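# Eject pipette tip into bin, rehang pipette

## Task

Press the ejector button that sits next to the pipette's plunger so the used tip comes off, and get the tip into the waste bin. The tip may only be released to drop once at least half its length is already beneath the bin's rim; a drop from any higher point is an immediate failure. The bin must stay upright. Apart from the pipette and the bin, the tip must touch nothing at all, or the task fails on the spot. Afterwards, put the pipette back on its rack, hung by its finger rest, standing upright and at its original hanging height. It must stay there on its own; anything held in place only by the robot at the end is not counted.

## Robot and tools

Robot: one six-joint arm (UR7e type) carrying a right hand with index, middle, ring and thumb, sixteen hinge motors in all. There is one arm, so every command is a single row.

Frames. Scene frame: origin on the table top under the arm base, +z up, +y to the left when facing along +x. Results report end_effector_position (m) and end_effector_quat_wxyz plus velocities (m/s, rad/s) in this frame; printed position can be slightly off at long reach. Hand point frame: +z runs along the straightened fingers toward the tips, +x across the palm away from the thumb, +y out of the palm face (palm surface at y = -0.062 m). Knuckles sit at z = -0.017 m, fingertips 0.139 m beyond; bending moves tips toward +y. A rigid mast near the wrist (x +0.05 to +0.10, z -0.16 to -0.11, y up to +0.06) can collide. Only fingertip rubber caps grip well.

The row (24 numbers, each in [-1, 1]):
1-6 dx, dy, dz, rx, ry, rz: an offset, not a pose, expressed in the hand point's own axes, counted from the hand point pose printed in the most recent result that shows it (before any such result, or for a second call in the same reply, from where the robot is when the action begins). Scale: 1.0 = 0.6 m for translation, 180 degrees for rotation; rx, ry, rz form one rotation vector. Every row in an action uses that same reference, not the previous row. All zeros drives back to the reference; it is not a pause.
7-22 absolute hinge goals, in order index_mcp, index_abd, index_pip, index_dip, middle_mcp, middle_abd, middle_pip, middle_dip, ring_mcp, ring_abd, ring_pip, ring_dip, thumb_cmc, thumb_axl, thumb_mcp, thumb_ipl. Each maps linearly between its stops (degrees at +1, -1; straight value): finger _mcp (-18, +128; +0.75) curls at the knuckle toward the palm as it goes to -1; _abd (-60, +60; +0.00) swings the finger sideways away from the thumb toward -1; _pip (-29, +108; +0.58) and _dip (-21, +117; +0.70) curl the middle and end joints. thumb_cmc (-20, +120; +0.71) brings the thumb from flat beside the palm to in front of it toward -1; thumb_axl (-27, +140; +0.68) rolls it along its length; thumb_mcp (-69, +109; +0.23) and thumb_ipl (-77, +108; +0.17) bend it, toward +z when thumb_axl is straight, and in the cmc swing direction when thumb_axl is near -0.40.
23 current_limit: -1 = 0 mA up to +1 = 550 mA (floor 11 mA); also caps hinge speed. 24 speed: set-point rate (speed+1)/2 x 5.9 rad/s. Initially +0.4 and -0.6; last values persist.

Tools.
execute_actions {actions, pictures}: actions holds at most one entry. Empty list = look (returns state and images). {"rows": [[24 numbers], ...], "steps": n}: n from 5 to 15 control steps of 1/30 s (default 15), one row per step, last row repeated. {"steps": n} alone waits up to 300 steps counted from the previous result, reply time included. pictures true forces images. A rejected call moves nothing.
move {target, speed, stop_force}: target is one row as above (same offset rules; the hand numbers are sent at the start). Straight-line path of 0.5-10 s, not avoiding obstacles; speed 0.002-0.5 m/s (default 0.25), turning capped at twice that in rad/s. stop_force 9-40 N (optional, not allowed in the first 0.2 s) ends the path when the wrist sensor sees that much extra resistance along the line to target, then backs off two steps and holds; measured in start axes, so unreliable when the move rotates. Omit it when leaving a surface you press on. The arm is stiff: aiming past a firm contact, especially fast, can trigger a fault.
wait {seconds}: 0-10 s, nothing new sent.
zoom_image {camera, region}: camera one of cam_head_left, cam_head_right, cam_high, cam_low (672x504) or cam_wrist (616x616); region [x0, y0, x1, y1] in pixels from the top-left, at most 504x504.
read_manual {section}: licence texts only.
finished_scene {scene}: pass the current scene number; ends and grades it, irreversible.

Motion behaviour. Each step the command is clipped to within 100 mm and 16 degrees of the measured pose; commands trail by about 0.17 s; position wins over orientation if both cannot be met. Large moves may end short: check the pose and send the remainder. The final 5 steps of an action run after its result, while you think; the simulation keeps running during replies.

Result lines. HELD marks steps where the clearance check withheld your row; "pose unreachable" means it altered or blocked the command. "Hand target" is the pose the controller is heading to. Move results add a "move:" line: done, off_target, moving, held, fault or contact (stop_force fired; ranks above the others), plus limits=paced (pose clipped) or limits=held, and distance to target. Hand lists per motor: hand_goal (repeating it keeps a grip), hand_measured (repeating it loosens), hand_current_ma (positive pushes toward -1), hand_state moving/goal/blocked/overload, then hand_current_limit and hand_speed. Wrist force/torque are in end-effector axes, offset up to about 4 N, noise about 2.4 N, saturate near 50 N. Joint torques are noisy and not zero in free air.

Avoid. A motor at 495 mA or more for 5 s shuts off for 10 s and lets go. Joint load limits (130 N m for the big three, 24.3 N m for wrists, held weight included) or 150 N external force cause a 10 s stop and skip the rest of the call; after any fault or HAND FAULT line, later calls in that reply are skipped. Holding loads heats motors (MOTOR HOT at 70 C, brakes at 85 C). Do not drop the tip from above half-below the rim, let it touch anything besides pipette and bin, tip the bin, knock anything off the table, or slam and shove objects. Objects may occasionally be nudged by outside pushes.

Each tool is called after "Emit:" as name(argument=value, ...) on one line, values as JSON.

## Session

I'll start by looking at the current state.

Emit:
execute_actions(actions=[])

Scene clock: 0.00 s of 9600.00 s.
end_effector_position=(+0.7454, -0.4267, +0.2417) hand_goal=(+0.754, +0.000, +0.576, +0.696, +0.754, +0.000, +0.576, +0.696, +0.754, +0.000, +0.576, +0.696, +0.714, +0.678, +0.226, +0.168) hand_measured=(+0.754, +0.000, +0.576, +0.696, +0.754, +0.000, +0.576, +0.696, +0.754, +0.000, +0.576, +0.696, +0.714, +0.678, +0.226, +0.168) hand_current_ma=(+0, +0, +0, +0, +0, +0, +0, +0, +0, +0, +0, +0, +0, +0, +0, +0) hand_state=(goal, goal, goal, goal, goal, goal, goal, goal, goal, goal, goal, goal, goal, goal, goal, goal) hand_current_limit=0.40 hand_speed=-0.60 end_effector_quat_wxyz=(+0.070, +0.815, +0.546, -0.180) end_effector_velocity=(-0.000, +0.000, -0.001) end_effector_angular_velocity=(+0.002, +0.000, -0.001)
Joint positions: [-0.525 -0.806  1.073 -1.826 -1.952 -0.177]
Joint velocities: [-0.001  0.     0.002 -0.     0.001  0.   ]
Joint torques (N m, as the arm reports them, + toward a larger angle): no reading
Motor temperatures (°C, as the motors report them): [34 35 32 40 36 42]
Wrist force (N, on the end effector, along its own x y z axes, offset not removed): no reading
Wrist torque (N m, same axes, about the end effector's origin, offset not removed): no reading
Hand target: +0.745, -0.427, +0.242; +0.070, +0.815, +0.546, -0.180

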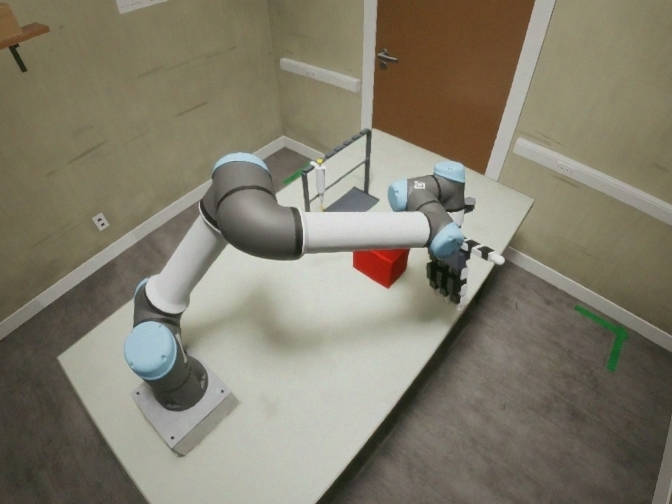

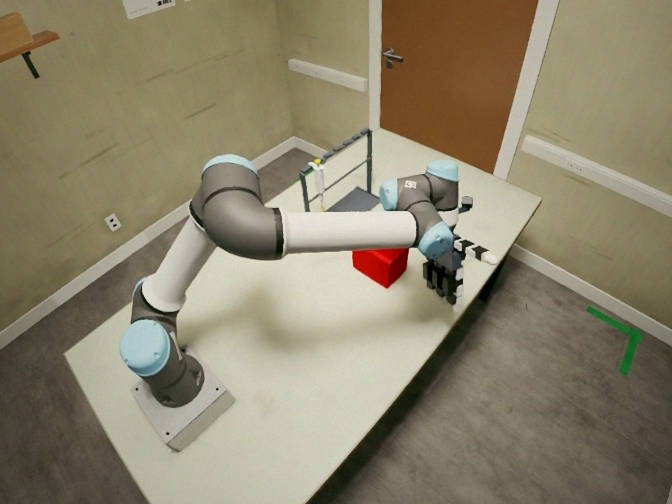

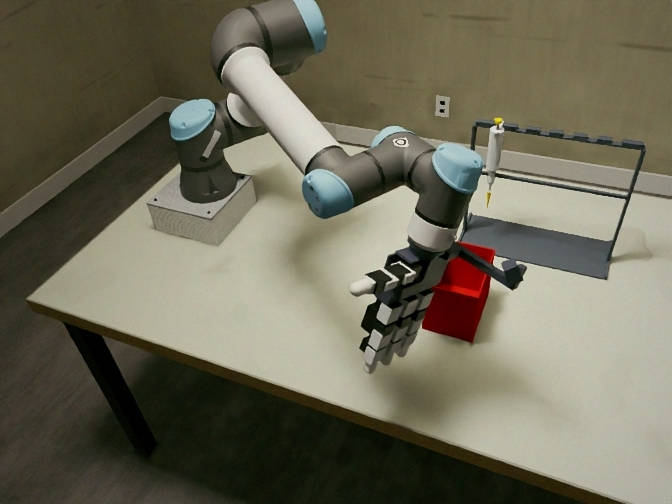

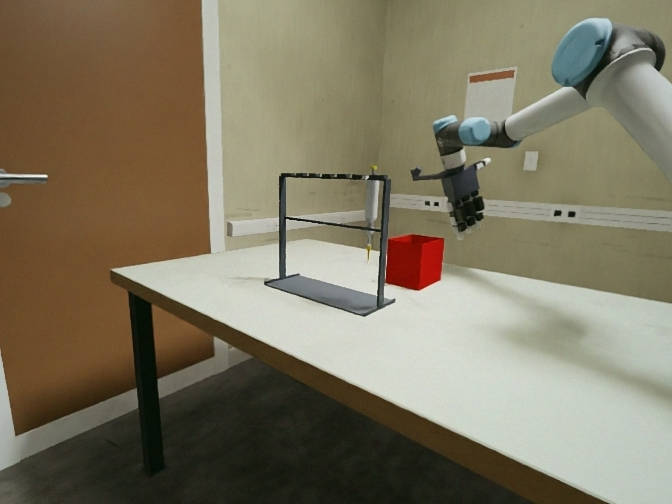

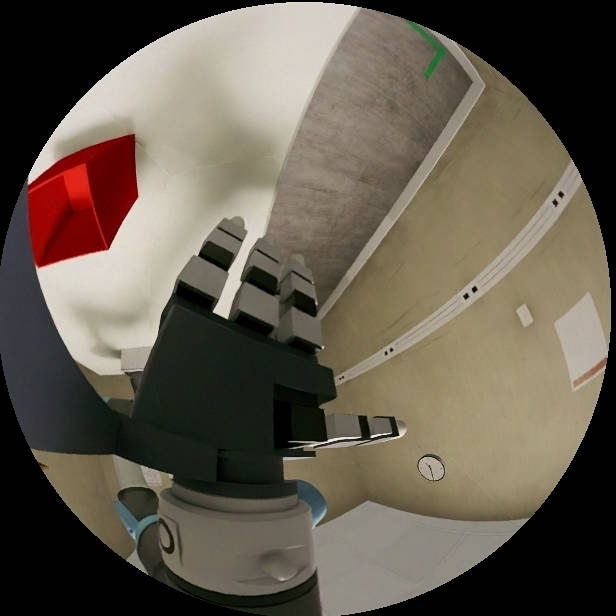

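Emit:
zoom_image(camera="cam_high", region=[440, 100, 660, 290])

Emit:
zoom_image(camera="cam_low", region=[260, 150, 460, 320])

Emit:
zoom_image(camera="cam_head_left", region=[280, 120, 400, 230])

Region (440, 100, 660, 290) of cam_high's 672x504 image, scaled by 2.291, with more detail than that image has; it fills the top 435 rows of this view, and the rest is white.

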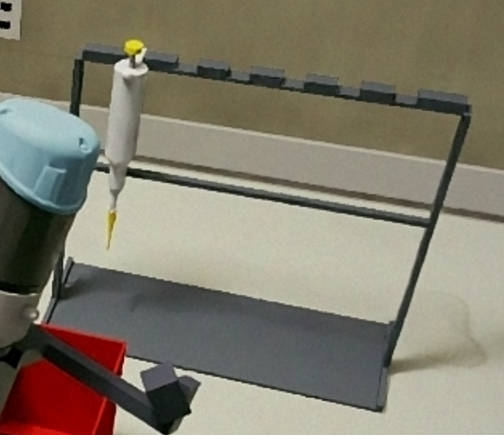

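Region (260, 150, 460, 320) of cam_low's 672x504 image, scaled by 2.520, with more detail than that image has; it fills the top 428 rows of this view, and the rest is white.

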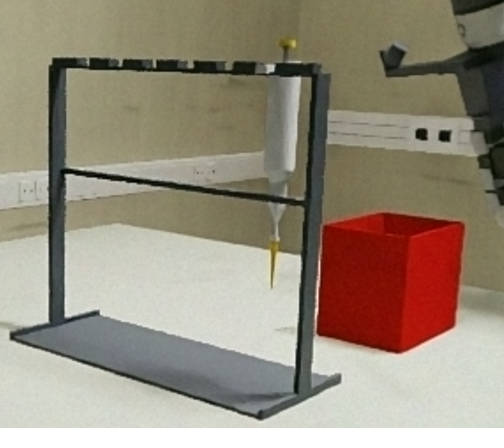

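Region (280, 120, 400, 230) of cam_head_left's 672x504 image, scaled by 4.200, with more detail than that image has; it fills the top 462 rows of this view, and the rest is white.

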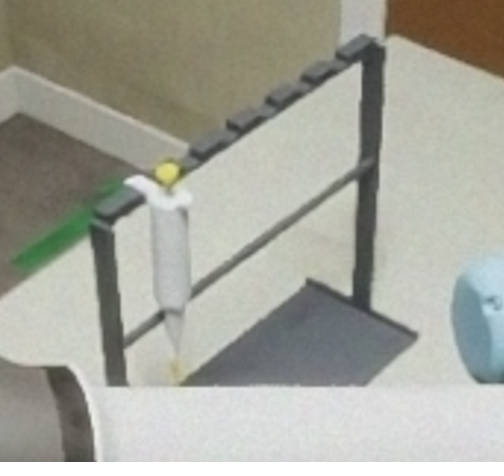

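Emit:
zoom_image(camera="cam_high", region=[470, 110, 530, 160])

Emit:
zoom_image(camera="cam_low", region=[345, 160, 395, 200])

Emit:
zoom_image(camera="cam_head_left", region=[300, 150, 340, 185])

Emit:
zoom_image(camera="cam_head_right", region=[298, 150, 338, 185])

Region (470, 110, 530, 160) of cam_high's 672x504 image, scaled by 8.400, with more detail than that image has.

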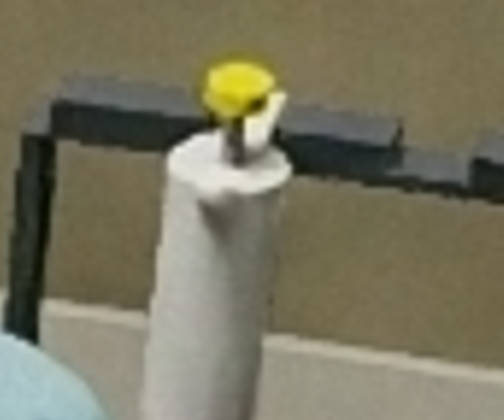

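Region (345, 160, 395, 200) of cam_low's 672x504 image, scaled by 10.080, with more detail than that image has; it fills the top 403 rows of this view, and the rest is white.

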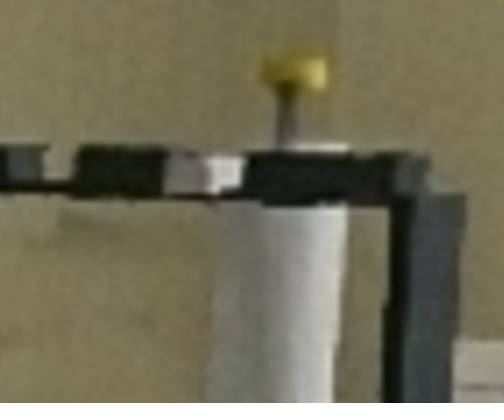

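Region (300, 150, 340, 185) of cam_head_left's 672x504 image, scaled by 12.600, with more detail than that image has; it fills the top 441 rows of this view, and the rest is white.

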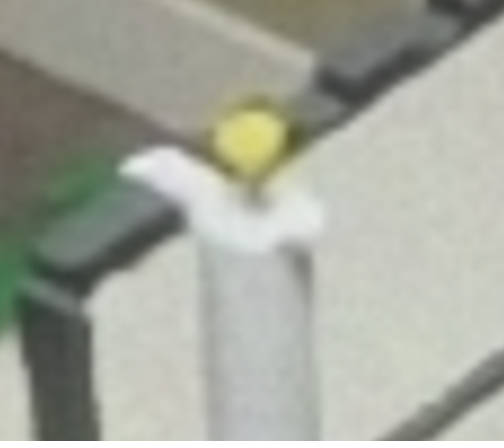

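Region (298, 150, 338, 185) of cam_head_right's 672x504 image, scaled by 12.600, with more detail than that image has; it fills the top 441 rows of this view, and the rest is white.

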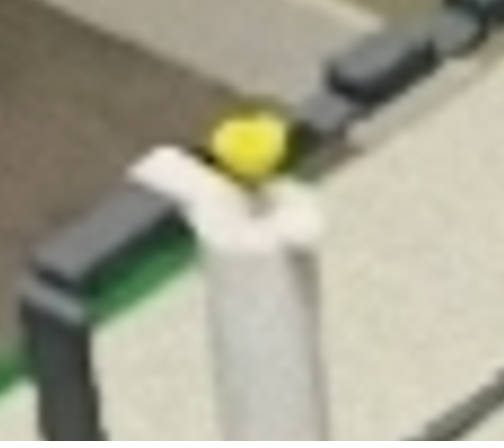

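Emit:
move(target=[0.3195, -0.3815, -0.3787, -0.5574, -0.2667, -0.3557, 0.754, 0, 0.576, 0.696, 0.754, 0, 0.576, 0.696, 0.754, 0, 0.576, 0.696, 0.714, 0.678, 0.226, 0.168, 0.4, -0.6], speed=0.25)

Scene clock: 13.33 s of 9600.00 s.
end_effector_position=(+0.6495, -0.1003, +0.3997) hand_goal=(+0.754, +0.000, +0.576, +0.696, +0.754, +0.000, +0.576, +0.696, +0.754, +0.000, +0.576, +0.696, +0.714, +0.678, +0.226, +0.168) hand_measured=(+0.754, -0.002, +0.576, +0.696, +0.754, -0.002, +0.576, +0.696, +0.754, -0.002, +0.576, +0.696, +0.716, +0.678, +0.224, +0.168) hand_current_ma=(+2, -13, +4, +0, +1, -12, +4, +0, +1, -12, +4, +0, +7, -4, -15, -2) hand_state=(goal, goal, goal, goal, goal, goal, goal, goal, goal, goal, goal, goal, goal, goal, goal, goal) hand_current_limit=0.40 hand_speed=-0.60 end_effector_quat_wxyz=(+0.707, -0.000, +0.707, +0.001) end_effector_velocity=(-0.000, +0.001, +0.001) end_effector_angular_velocity=(-0.004, -0.004, +0.009)
Joint positions: [-0.672 -0.997  2.008 -4.161 -0.854 -1.56 ]
Joint velocities: [-0.001  0.001 -0.004 -0.002  0.009 -0.001]
Joint torques (N m, as the arm reports them, + toward a larger angle): [-12.25 -27.68 -20.31  -3.42   1.24  -1.75]
Motor temperatures (°C, as the motors report them): [34 35 32 40 36 42]
Wrist force (N, on the end effector, along its own x y z axes, offset not removed): [-1.8 -2.6 2.6]
Wrist torque (N m, same axes, about the end effector's origin, offset not removed): [-0.42 0.17 -0.40]
Hand target: +0.649, -0.100, +0.400; +0.707, -0.001, +0.707, +0.001
Off the commanded pose: 0.000 m, 0 deg.
Kept back: nothing.
After step 90, 5.37 s passed at rest.
move: done
camera_calibration (this result's frames):
cam_wrist: T_world_to_cam=[[-0.060157, 0.622579, 0.780241, -0.184405], [-0.686796, -0.593041, 0.420253, 0.18141], [0.724356, -0.510586, 0.463261, -0.581543], [0, 0, 0, 1]] pos_world=[0.534742, -0.0745378, 0.337048]

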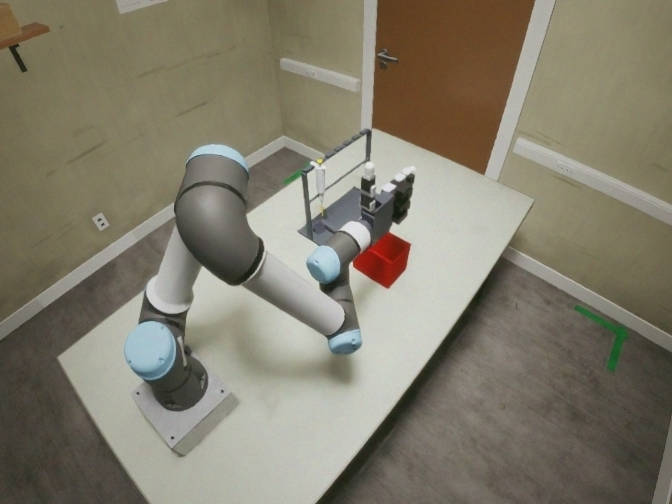

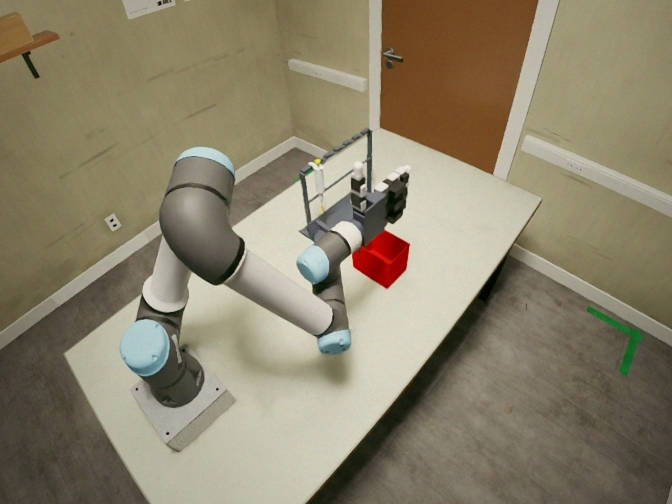

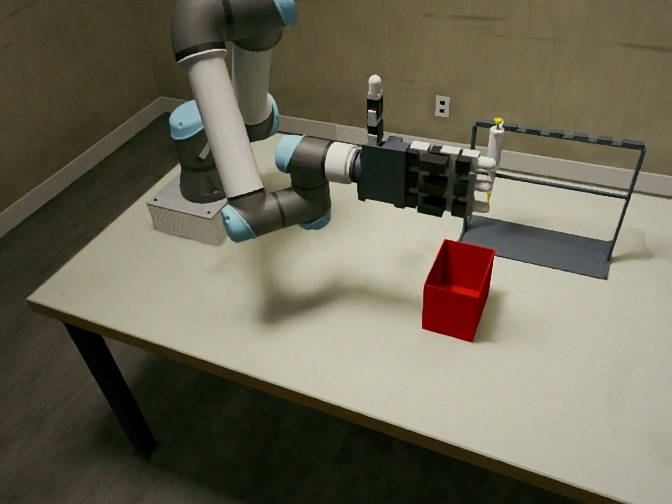

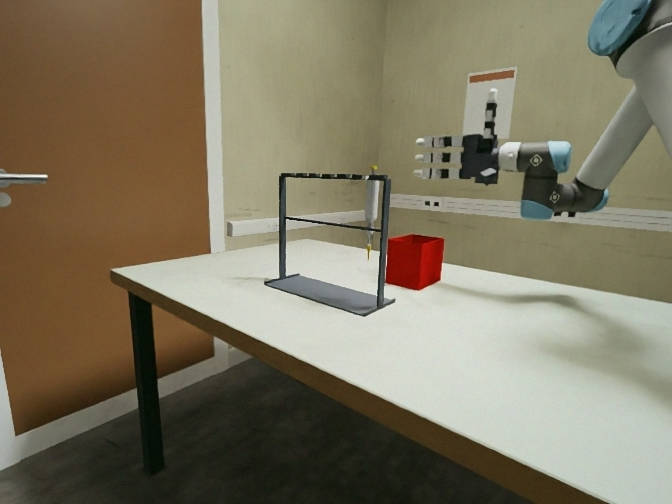

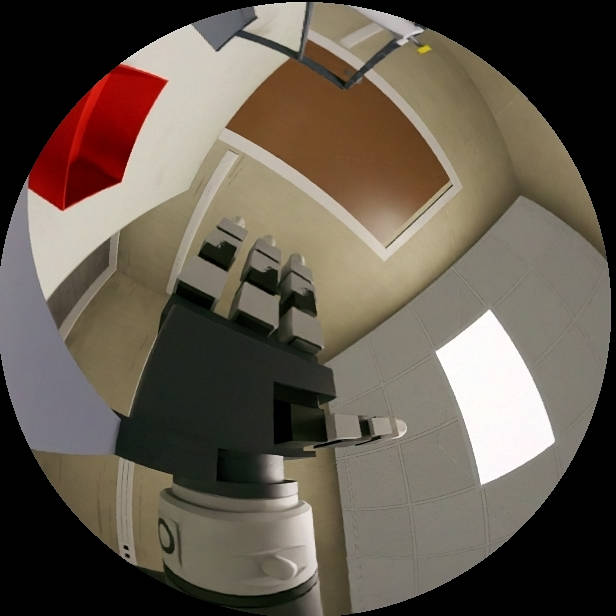

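Emit:
zoom_image(camera="cam_low", region=[400, 80, 530, 200])

Emit:
zoom_image(camera="cam_high", region=[350, 65, 520, 225])

Emit:
zoom_image(camera="cam_wrist", region=[330, 0, 450, 90])

Region (400, 80, 530, 200) of cam_low's 672x504 image, scaled by 3.877, with more detail than that image has; it fills the top 465 rows of this view, and the rest is white.

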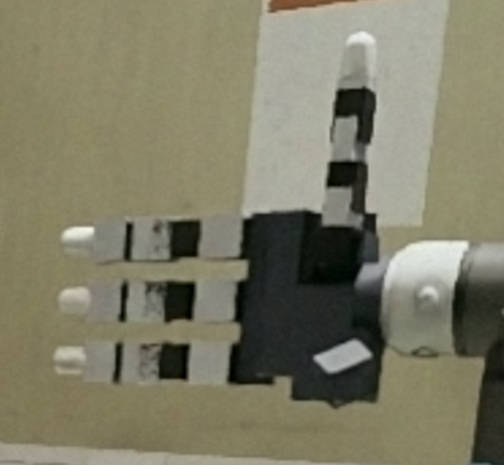

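Region (350, 65, 520, 225) of cam_high's 672x504 image, scaled by 2.965, with more detail than that image has; it fills the top 474 rows of this view, and the rest is white.

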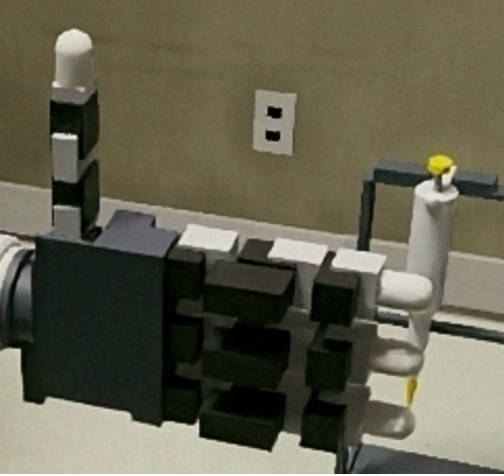

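Region (330, 0, 450, 90) of cam_wrist's 616x616 image, scaled by 4.200, with more detail than that image has; it fills the top 378 rows of this view, and the rest is white.

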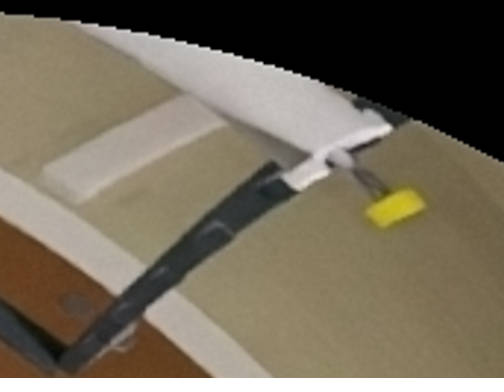

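Emit:
move(target=[0.2495, 0.3338, 0.1808, 0, 0, 0, 0.754, 0, 0.576, 0.696, 0.754, 0, 0.576, 0.696, 0.754, 0, 0.576, 0.696, 0.714, 0.678, 0.226, 0.168, 0.4, -0.6], speed=0.2)

Scene clock: 19.63 s of 9600.00 s.
end_effector_position=(+0.7577, +0.0998, +0.2497) hand_goal=(+0.754, +0.000, +0.576, +0.696, +0.754, +0.000, +0.576, +0.696, +0.754, +0.000, +0.576, +0.696, +0.714, +0.678, +0.226, +0.168) hand_measured=(+0.754, -0.004, +0.576, +0.696, +0.754, -0.002, +0.576, +0.696, +0.754, -0.002, +0.576, +0.696, +0.716, +0.678, +0.224, +0.168) hand_current_ma=(+2, -14, +4, +0, +1, -14, +4, +0, +1, -14, +4, +0, +7, -4, -13, -2) hand_state=(goal, goal, goal, goal, goal, goal, goal, goal, goal, goal, goal, goal, goal, goal, goal, goal) hand_current_limit=0.40 hand_speed=-0.60 end_effector_quat_wxyz=(+0.707, -0.001, +0.707, +0.000) end_effector_velocity=(+0.002, +0.002, -0.001) end_effector_angular_velocity=(+0.000, -0.001, +0.000)
Joint positions: [-0.185 -0.588  1.746 -4.306 -1.34  -1.565]
Joint velocities: [ 0.004  0.004 -0.006  0.001 -0.004  0.   ]
Joint torques (N m, as the arm reports them, + toward a larger angle): [ 10.85 -37.63 -17.37  -0.61  -1.47   1.4 ]
Motor temperatures (°C, as the motors report them): [34 35 32 40 36 42]
Wrist force (N, on the end effector, along its own x y z axes, offset not removed): [-4.6 -0.5 -0.9]
Wrist torque (N m, same axes, about the end effector's origin, offset not removed): [0.09 0.72 -0.65]
Hand target: +0.758, +0.100, +0.250; +0.707, -0.001, +0.707, +0.000
Off the commanded pose: 0.001 m, 0 deg.
Kept back: nothing.
After step 90, 1.37 s passed at rest.
move: done
camera_calibration (this result's frames):
cam_wrist: T_world_to_cam=[[-0.0597954, 0.623297, 0.779695, -0.185608], [-0.68657, -0.592676, 0.421138, 0.436984], [0.724601, -0.510133, 0.463376, -0.488619], [0, 0, 0, 1]] pos_world=[0.642975, 0.125418, 0.187102]

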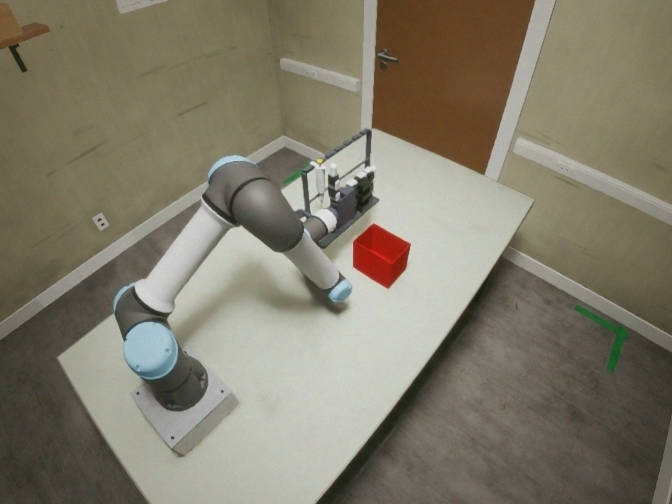

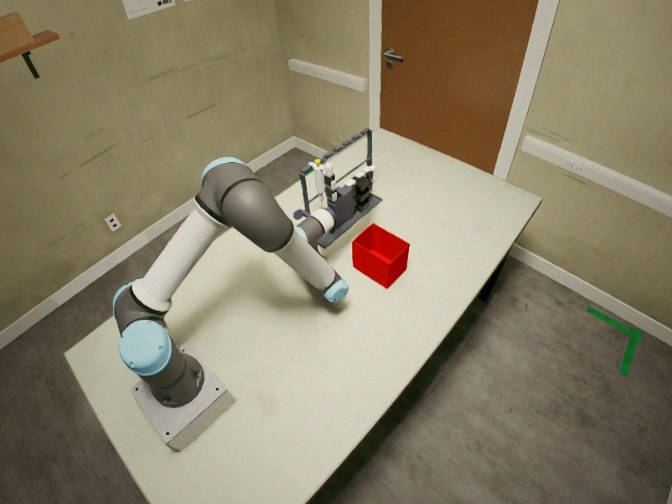

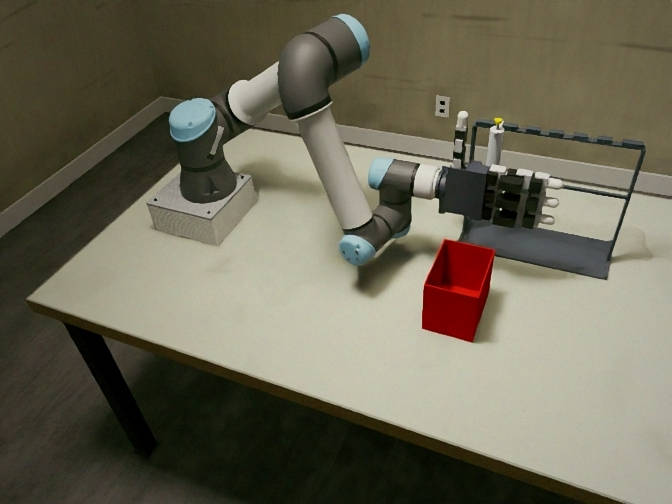

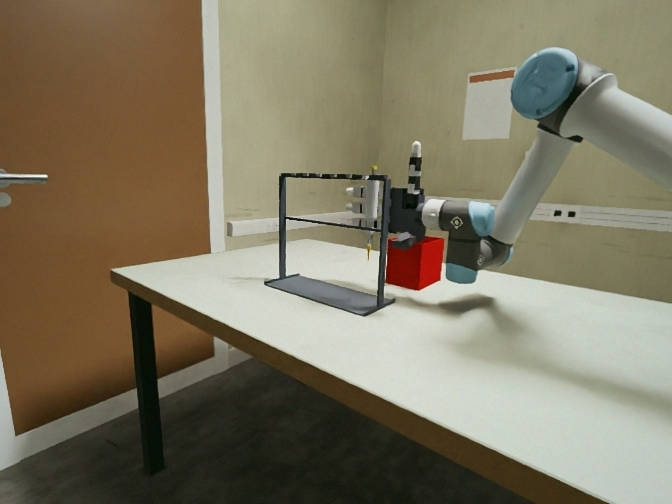

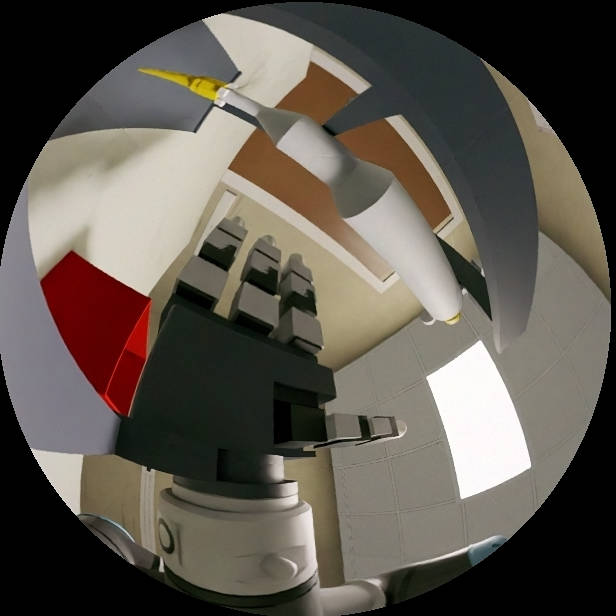

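Emit:
zoom_image(camera="cam_low", region=[335, 135, 445, 270])

Emit:
zoom_image(camera="cam_head_right", region=[285, 145, 385, 250])

Emit:
zoom_image(camera="cam_wrist", region=[380, 210, 540, 360])

Region (335, 135, 445, 270) of cam_low's 672x504 image, scaled by 3.733, with more detail than that image has; it fills the left 411 columns of this view, and the rest is white.

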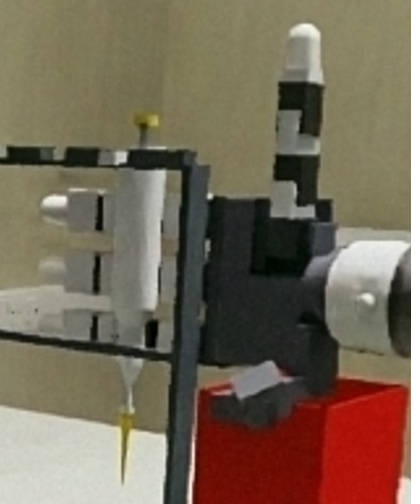

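Region (285, 145, 385, 250) of cam_head_right's 672x504 image, scaled by 4.800, with more detail than that image has; it fills the left 480 columns of this view, and the rest is white.

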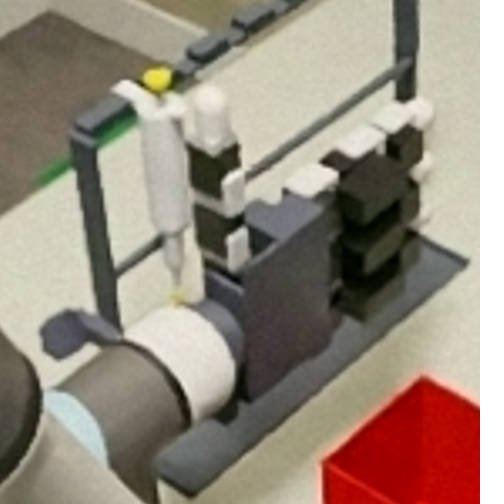

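Region (380, 210, 540, 360) of cam_wrist's 616x616 image, scaled by 3.150, with more detail than that image has; it fills the top 472 rows of this view, and the rest is white.

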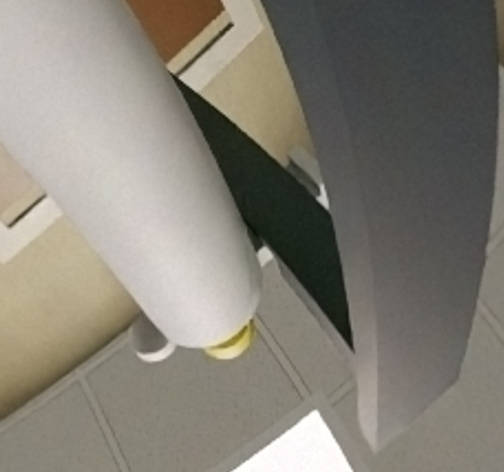

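Emit:
move(target=[-0.0038, 0.1253, 0.0055, 0, 0, 0, 0.754, 0, 0.576, 0.696, 0.754, 0, 0.576, 0.696, 0.754, 0, 0.576, 0.696, 0.714, 0.678, 0.226, 0.168, 0.4, -0.6], speed=0.06, stop_force=10)

Scene clock: 23.43 s of 9600.00 s.
end_effector_position=(+0.7610, +0.1747, +0.2518) hand_goal=(+0.754, +0.000, +0.576, +0.696, +0.754, +0.000, +0.576, +0.696, +0.754, +0.000, +0.576, +0.696, +0.714, +0.678, +0.226, +0.168) hand_measured=(+0.754, -0.004, +0.576, +0.696, +0.754, -0.002, +0.576, +0.696, +0.754, -0.002, +0.576, +0.696, +0.716, +0.678, +0.224, +0.168) hand_current_ma=(+2, -14, +4, +0, +1, -14, +4, +0, +1, -14, +4, +0, +7, -4, -13, -2) hand_state=(goal, goal, goal, goal, goal, goal, goal, goal, goal, goal, goal, goal, goal, goal, goal, goal) hand_current_limit=0.40 hand_speed=-0.60 end_effector_quat_wxyz=(+0.707, -0.001, +0.707, +0.000) end_effector_velocity=(+0.000, +0.002, +0.000) end_effector_angular_velocity=(-0.000, -0.001, +0.000)
Joint positions: [-0.04  -0.583  1.714 -4.279 -1.485 -1.566]
Joint velocities: [ 0.003  0.    -0.002  0.    -0.003 -0.   ]
Joint torques (N m, as the arm reports them, + toward a larger angle): [ 12.29 -40.2  -18.06  -0.65  -1.34  -1.86]
Motor temperatures (°C, as the motors report them): [34 35 32 40 36 42]
Wrist force (N, on the end effector, along its own x y z axes, offset not removed): [-7.4 -4.7 3.5]
Wrist torque (N m, same axes, about the end effector's origin, offset not removed): [-0.95 1.05 -0.83]
Hand target: +0.761, +0.175, +0.252; +0.707, -0.001, +0.707, +0.000
Off the commanded pose: 0.000 m, 0 deg.
Kept back: nothing.
move: done
camera_calibration (this result's frames):
cam_wrist: T_world_to_cam=[[-0.0597709, 0.623534, 0.779508, -0.233812], [-0.686539, -0.59256, 0.421351, 0.482668], [0.724632, -0.509978, 0.463498, -0.453779], [0, 0, 0, 1]] pos_world=[0.646218, 0.200382, 0.189212]

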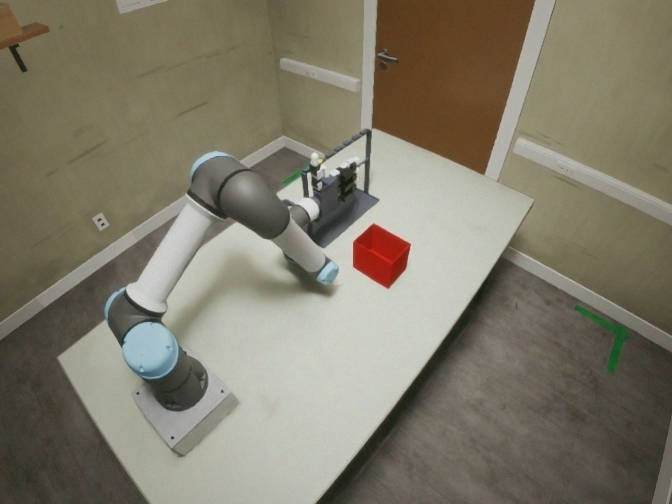

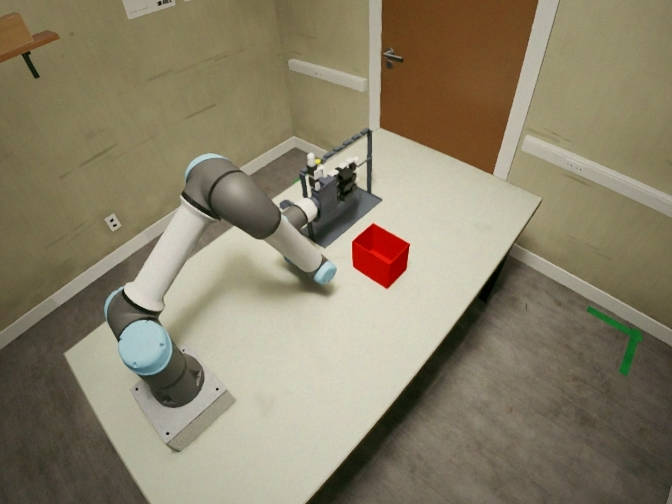

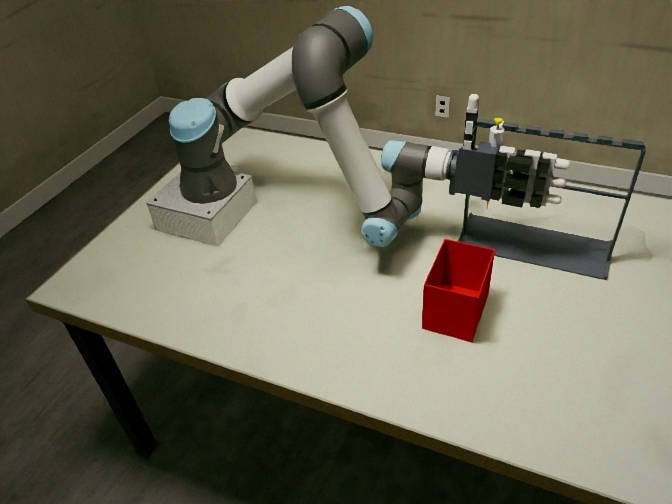

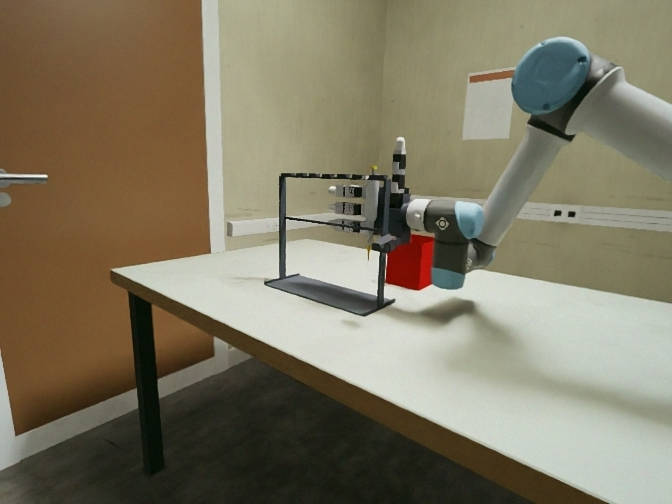

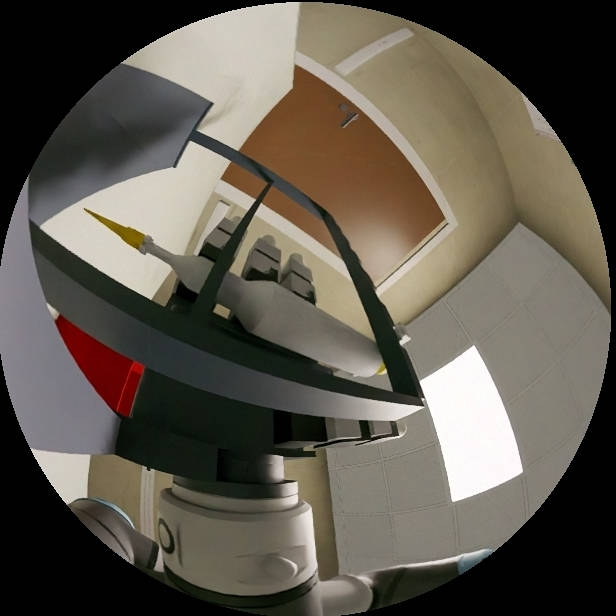

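Emit:
zoom_image(camera="cam_high", region=[450, 90, 580, 220])

Emit:
zoom_image(camera="cam_low", region=[320, 135, 430, 270])

Emit:
zoom_image(camera="cam_head_right", region=[285, 145, 365, 215])

Region (450, 90, 580, 220) of cam_high's 672x504 image, scaled by 3.877, with more detail than that image has.

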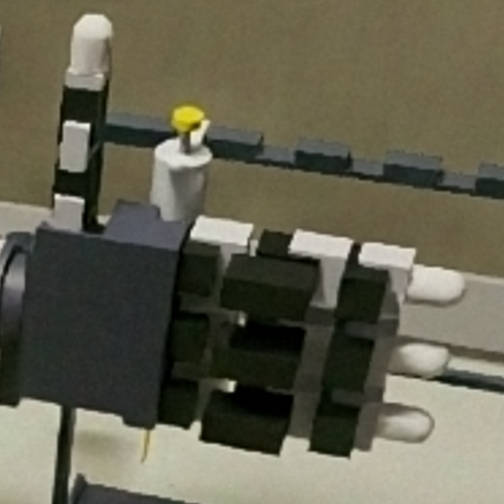

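Region (320, 135, 430, 270) of cam_low's 672x504 image, scaled by 3.733, with more detail than that image has; it fills the left 411 columns of this view, and the rest is white.

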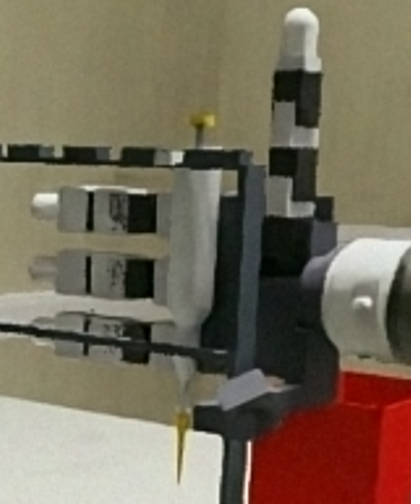

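Region (285, 145, 365, 215) of cam_head_right's 672x504 image, scaled by 6.300, with more detail than that image has; it fills the top 441 rows of this view, and the rest is white.

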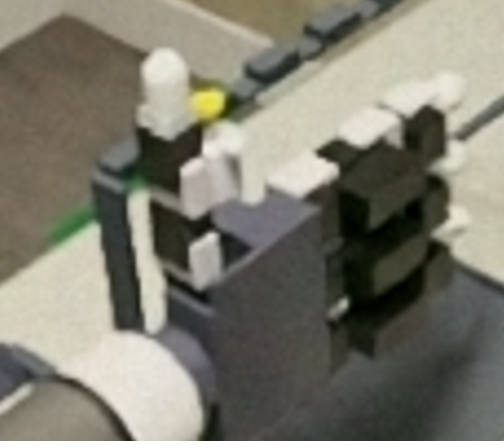

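Emit:
move(target=[0, 0.008, 0, 0, 0, 0, 0.2055, 0, -0.59, 0.116, 0.2055, 0, -0.59, 0.116, 0.754, 0, 0.576, 0.696, 0.714, 0.678, 0.226, 0.168, 0.4, -0.6], speed=0.02)

Scene clock: 26.00 s of 9600.00 s.
end_effector_position=(+0.7610, +0.1795, +0.2518) hand_goal=(+0.206, +0.000, -0.590, +0.116, +0.206, +0.000, -0.590, +0.116, +0.754, +0.000, +0.576, +0.696, +0.714, +0.678, +0.226, +0.168) hand_measured=(+0.208, -0.004, -0.586, +0.118, +0.208, -0.002, -0.586, +0.120, +0.754, -0.002, +0.576, +0.696, +0.716, +0.678, +0.224, +0.168) hand_current_ma=(+13, -14, +16, +15, +12, -14, +16, +15, +1, -14, +4, +0, +7, -4, -13, -2) hand_state=(goal, goal, goal, goal, goal, goal, goal, goal, goal, goal, goal, goal, goal, goal, goal, goal) hand_current_limit=0.40 hand_speed=-0.60 end_effector_quat_wxyz=(+0.707, -0.001, +0.707, +0.000) end_effector_velocity=(+0.000, -0.000, +0.000) end_effector_angular_velocity=(-0.000, -0.001, -0.001)
Joint positions: [-0.031 -0.582  1.712 -4.277 -1.494 -1.567]
Joint velocities: [ 0.     0.    -0.001 -0.    -0.001 -0.   ]
Joint torques (N m, as the arm reports them, + toward a larger angle): [ 12.67 -39.39 -18.28  -0.58  -1.47  -1.53]
Motor temperatures (°C, as the motors report them): [34 35 32 40 36 42]
Wrist force (N, on the end effector, along its own x y z axes, offset not removed): [0.5 -1.8 2.4]
Wrist torque (N m, same axes, about the end effector's origin, offset not removed): [-0.40 -0.09 -0.04]
Hand target: +0.761, +0.180, +0.252; +0.707, -0.001, +0.707, +0.000
Off the commanded pose: 0.000 m, 0 deg.
Kept back: nothing.
move: done
camera_calibration (this result's frames):
cam_wrist: T_world_to_cam=[[-0.0597695, 0.623549, 0.779496, -0.236797], [-0.686539, -0.592552, 0.421363, 0.485509], [0.724633, -0.50997, 0.463507, -0.45133], [0, 0, 0, 1]] pos_world=[0.646216, 0.205179, 0.189201]

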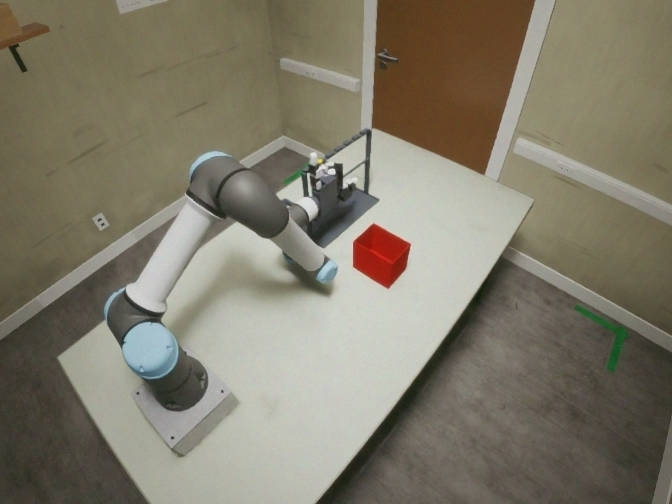

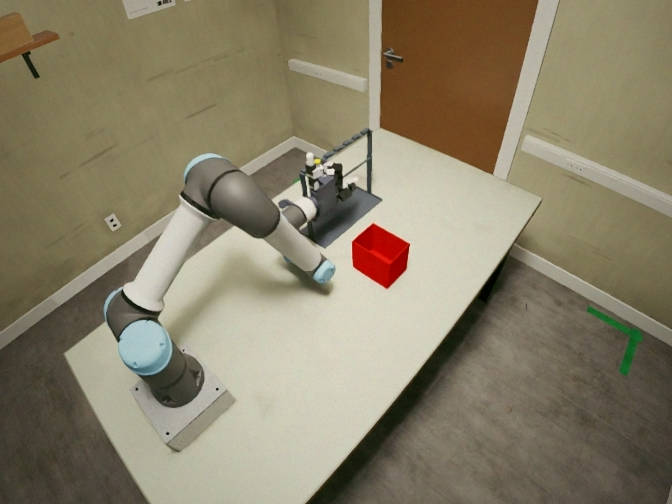

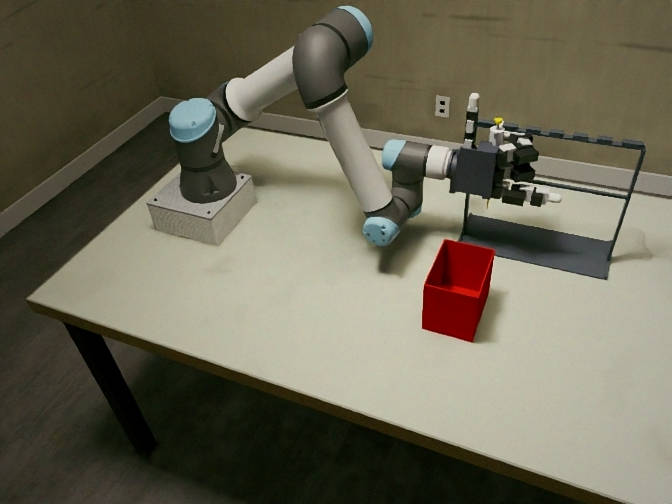

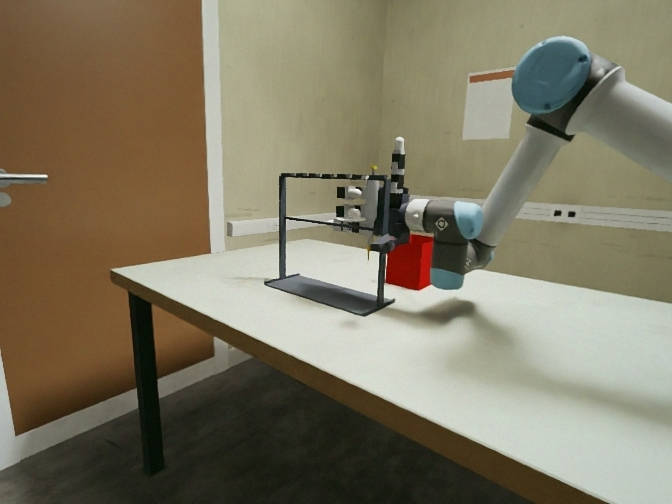

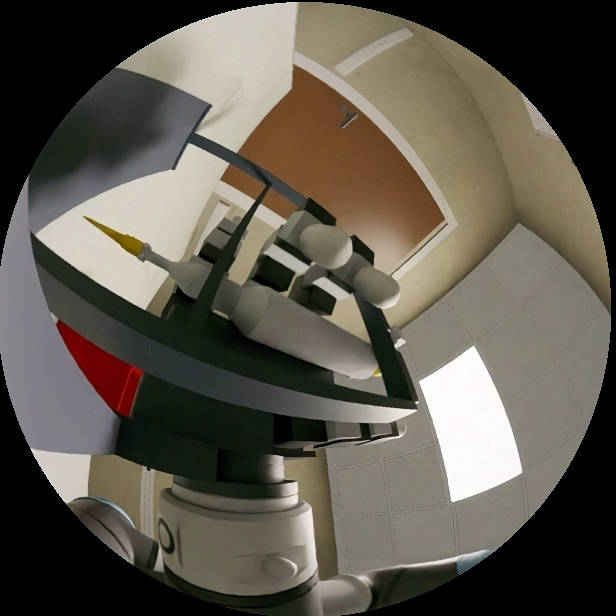

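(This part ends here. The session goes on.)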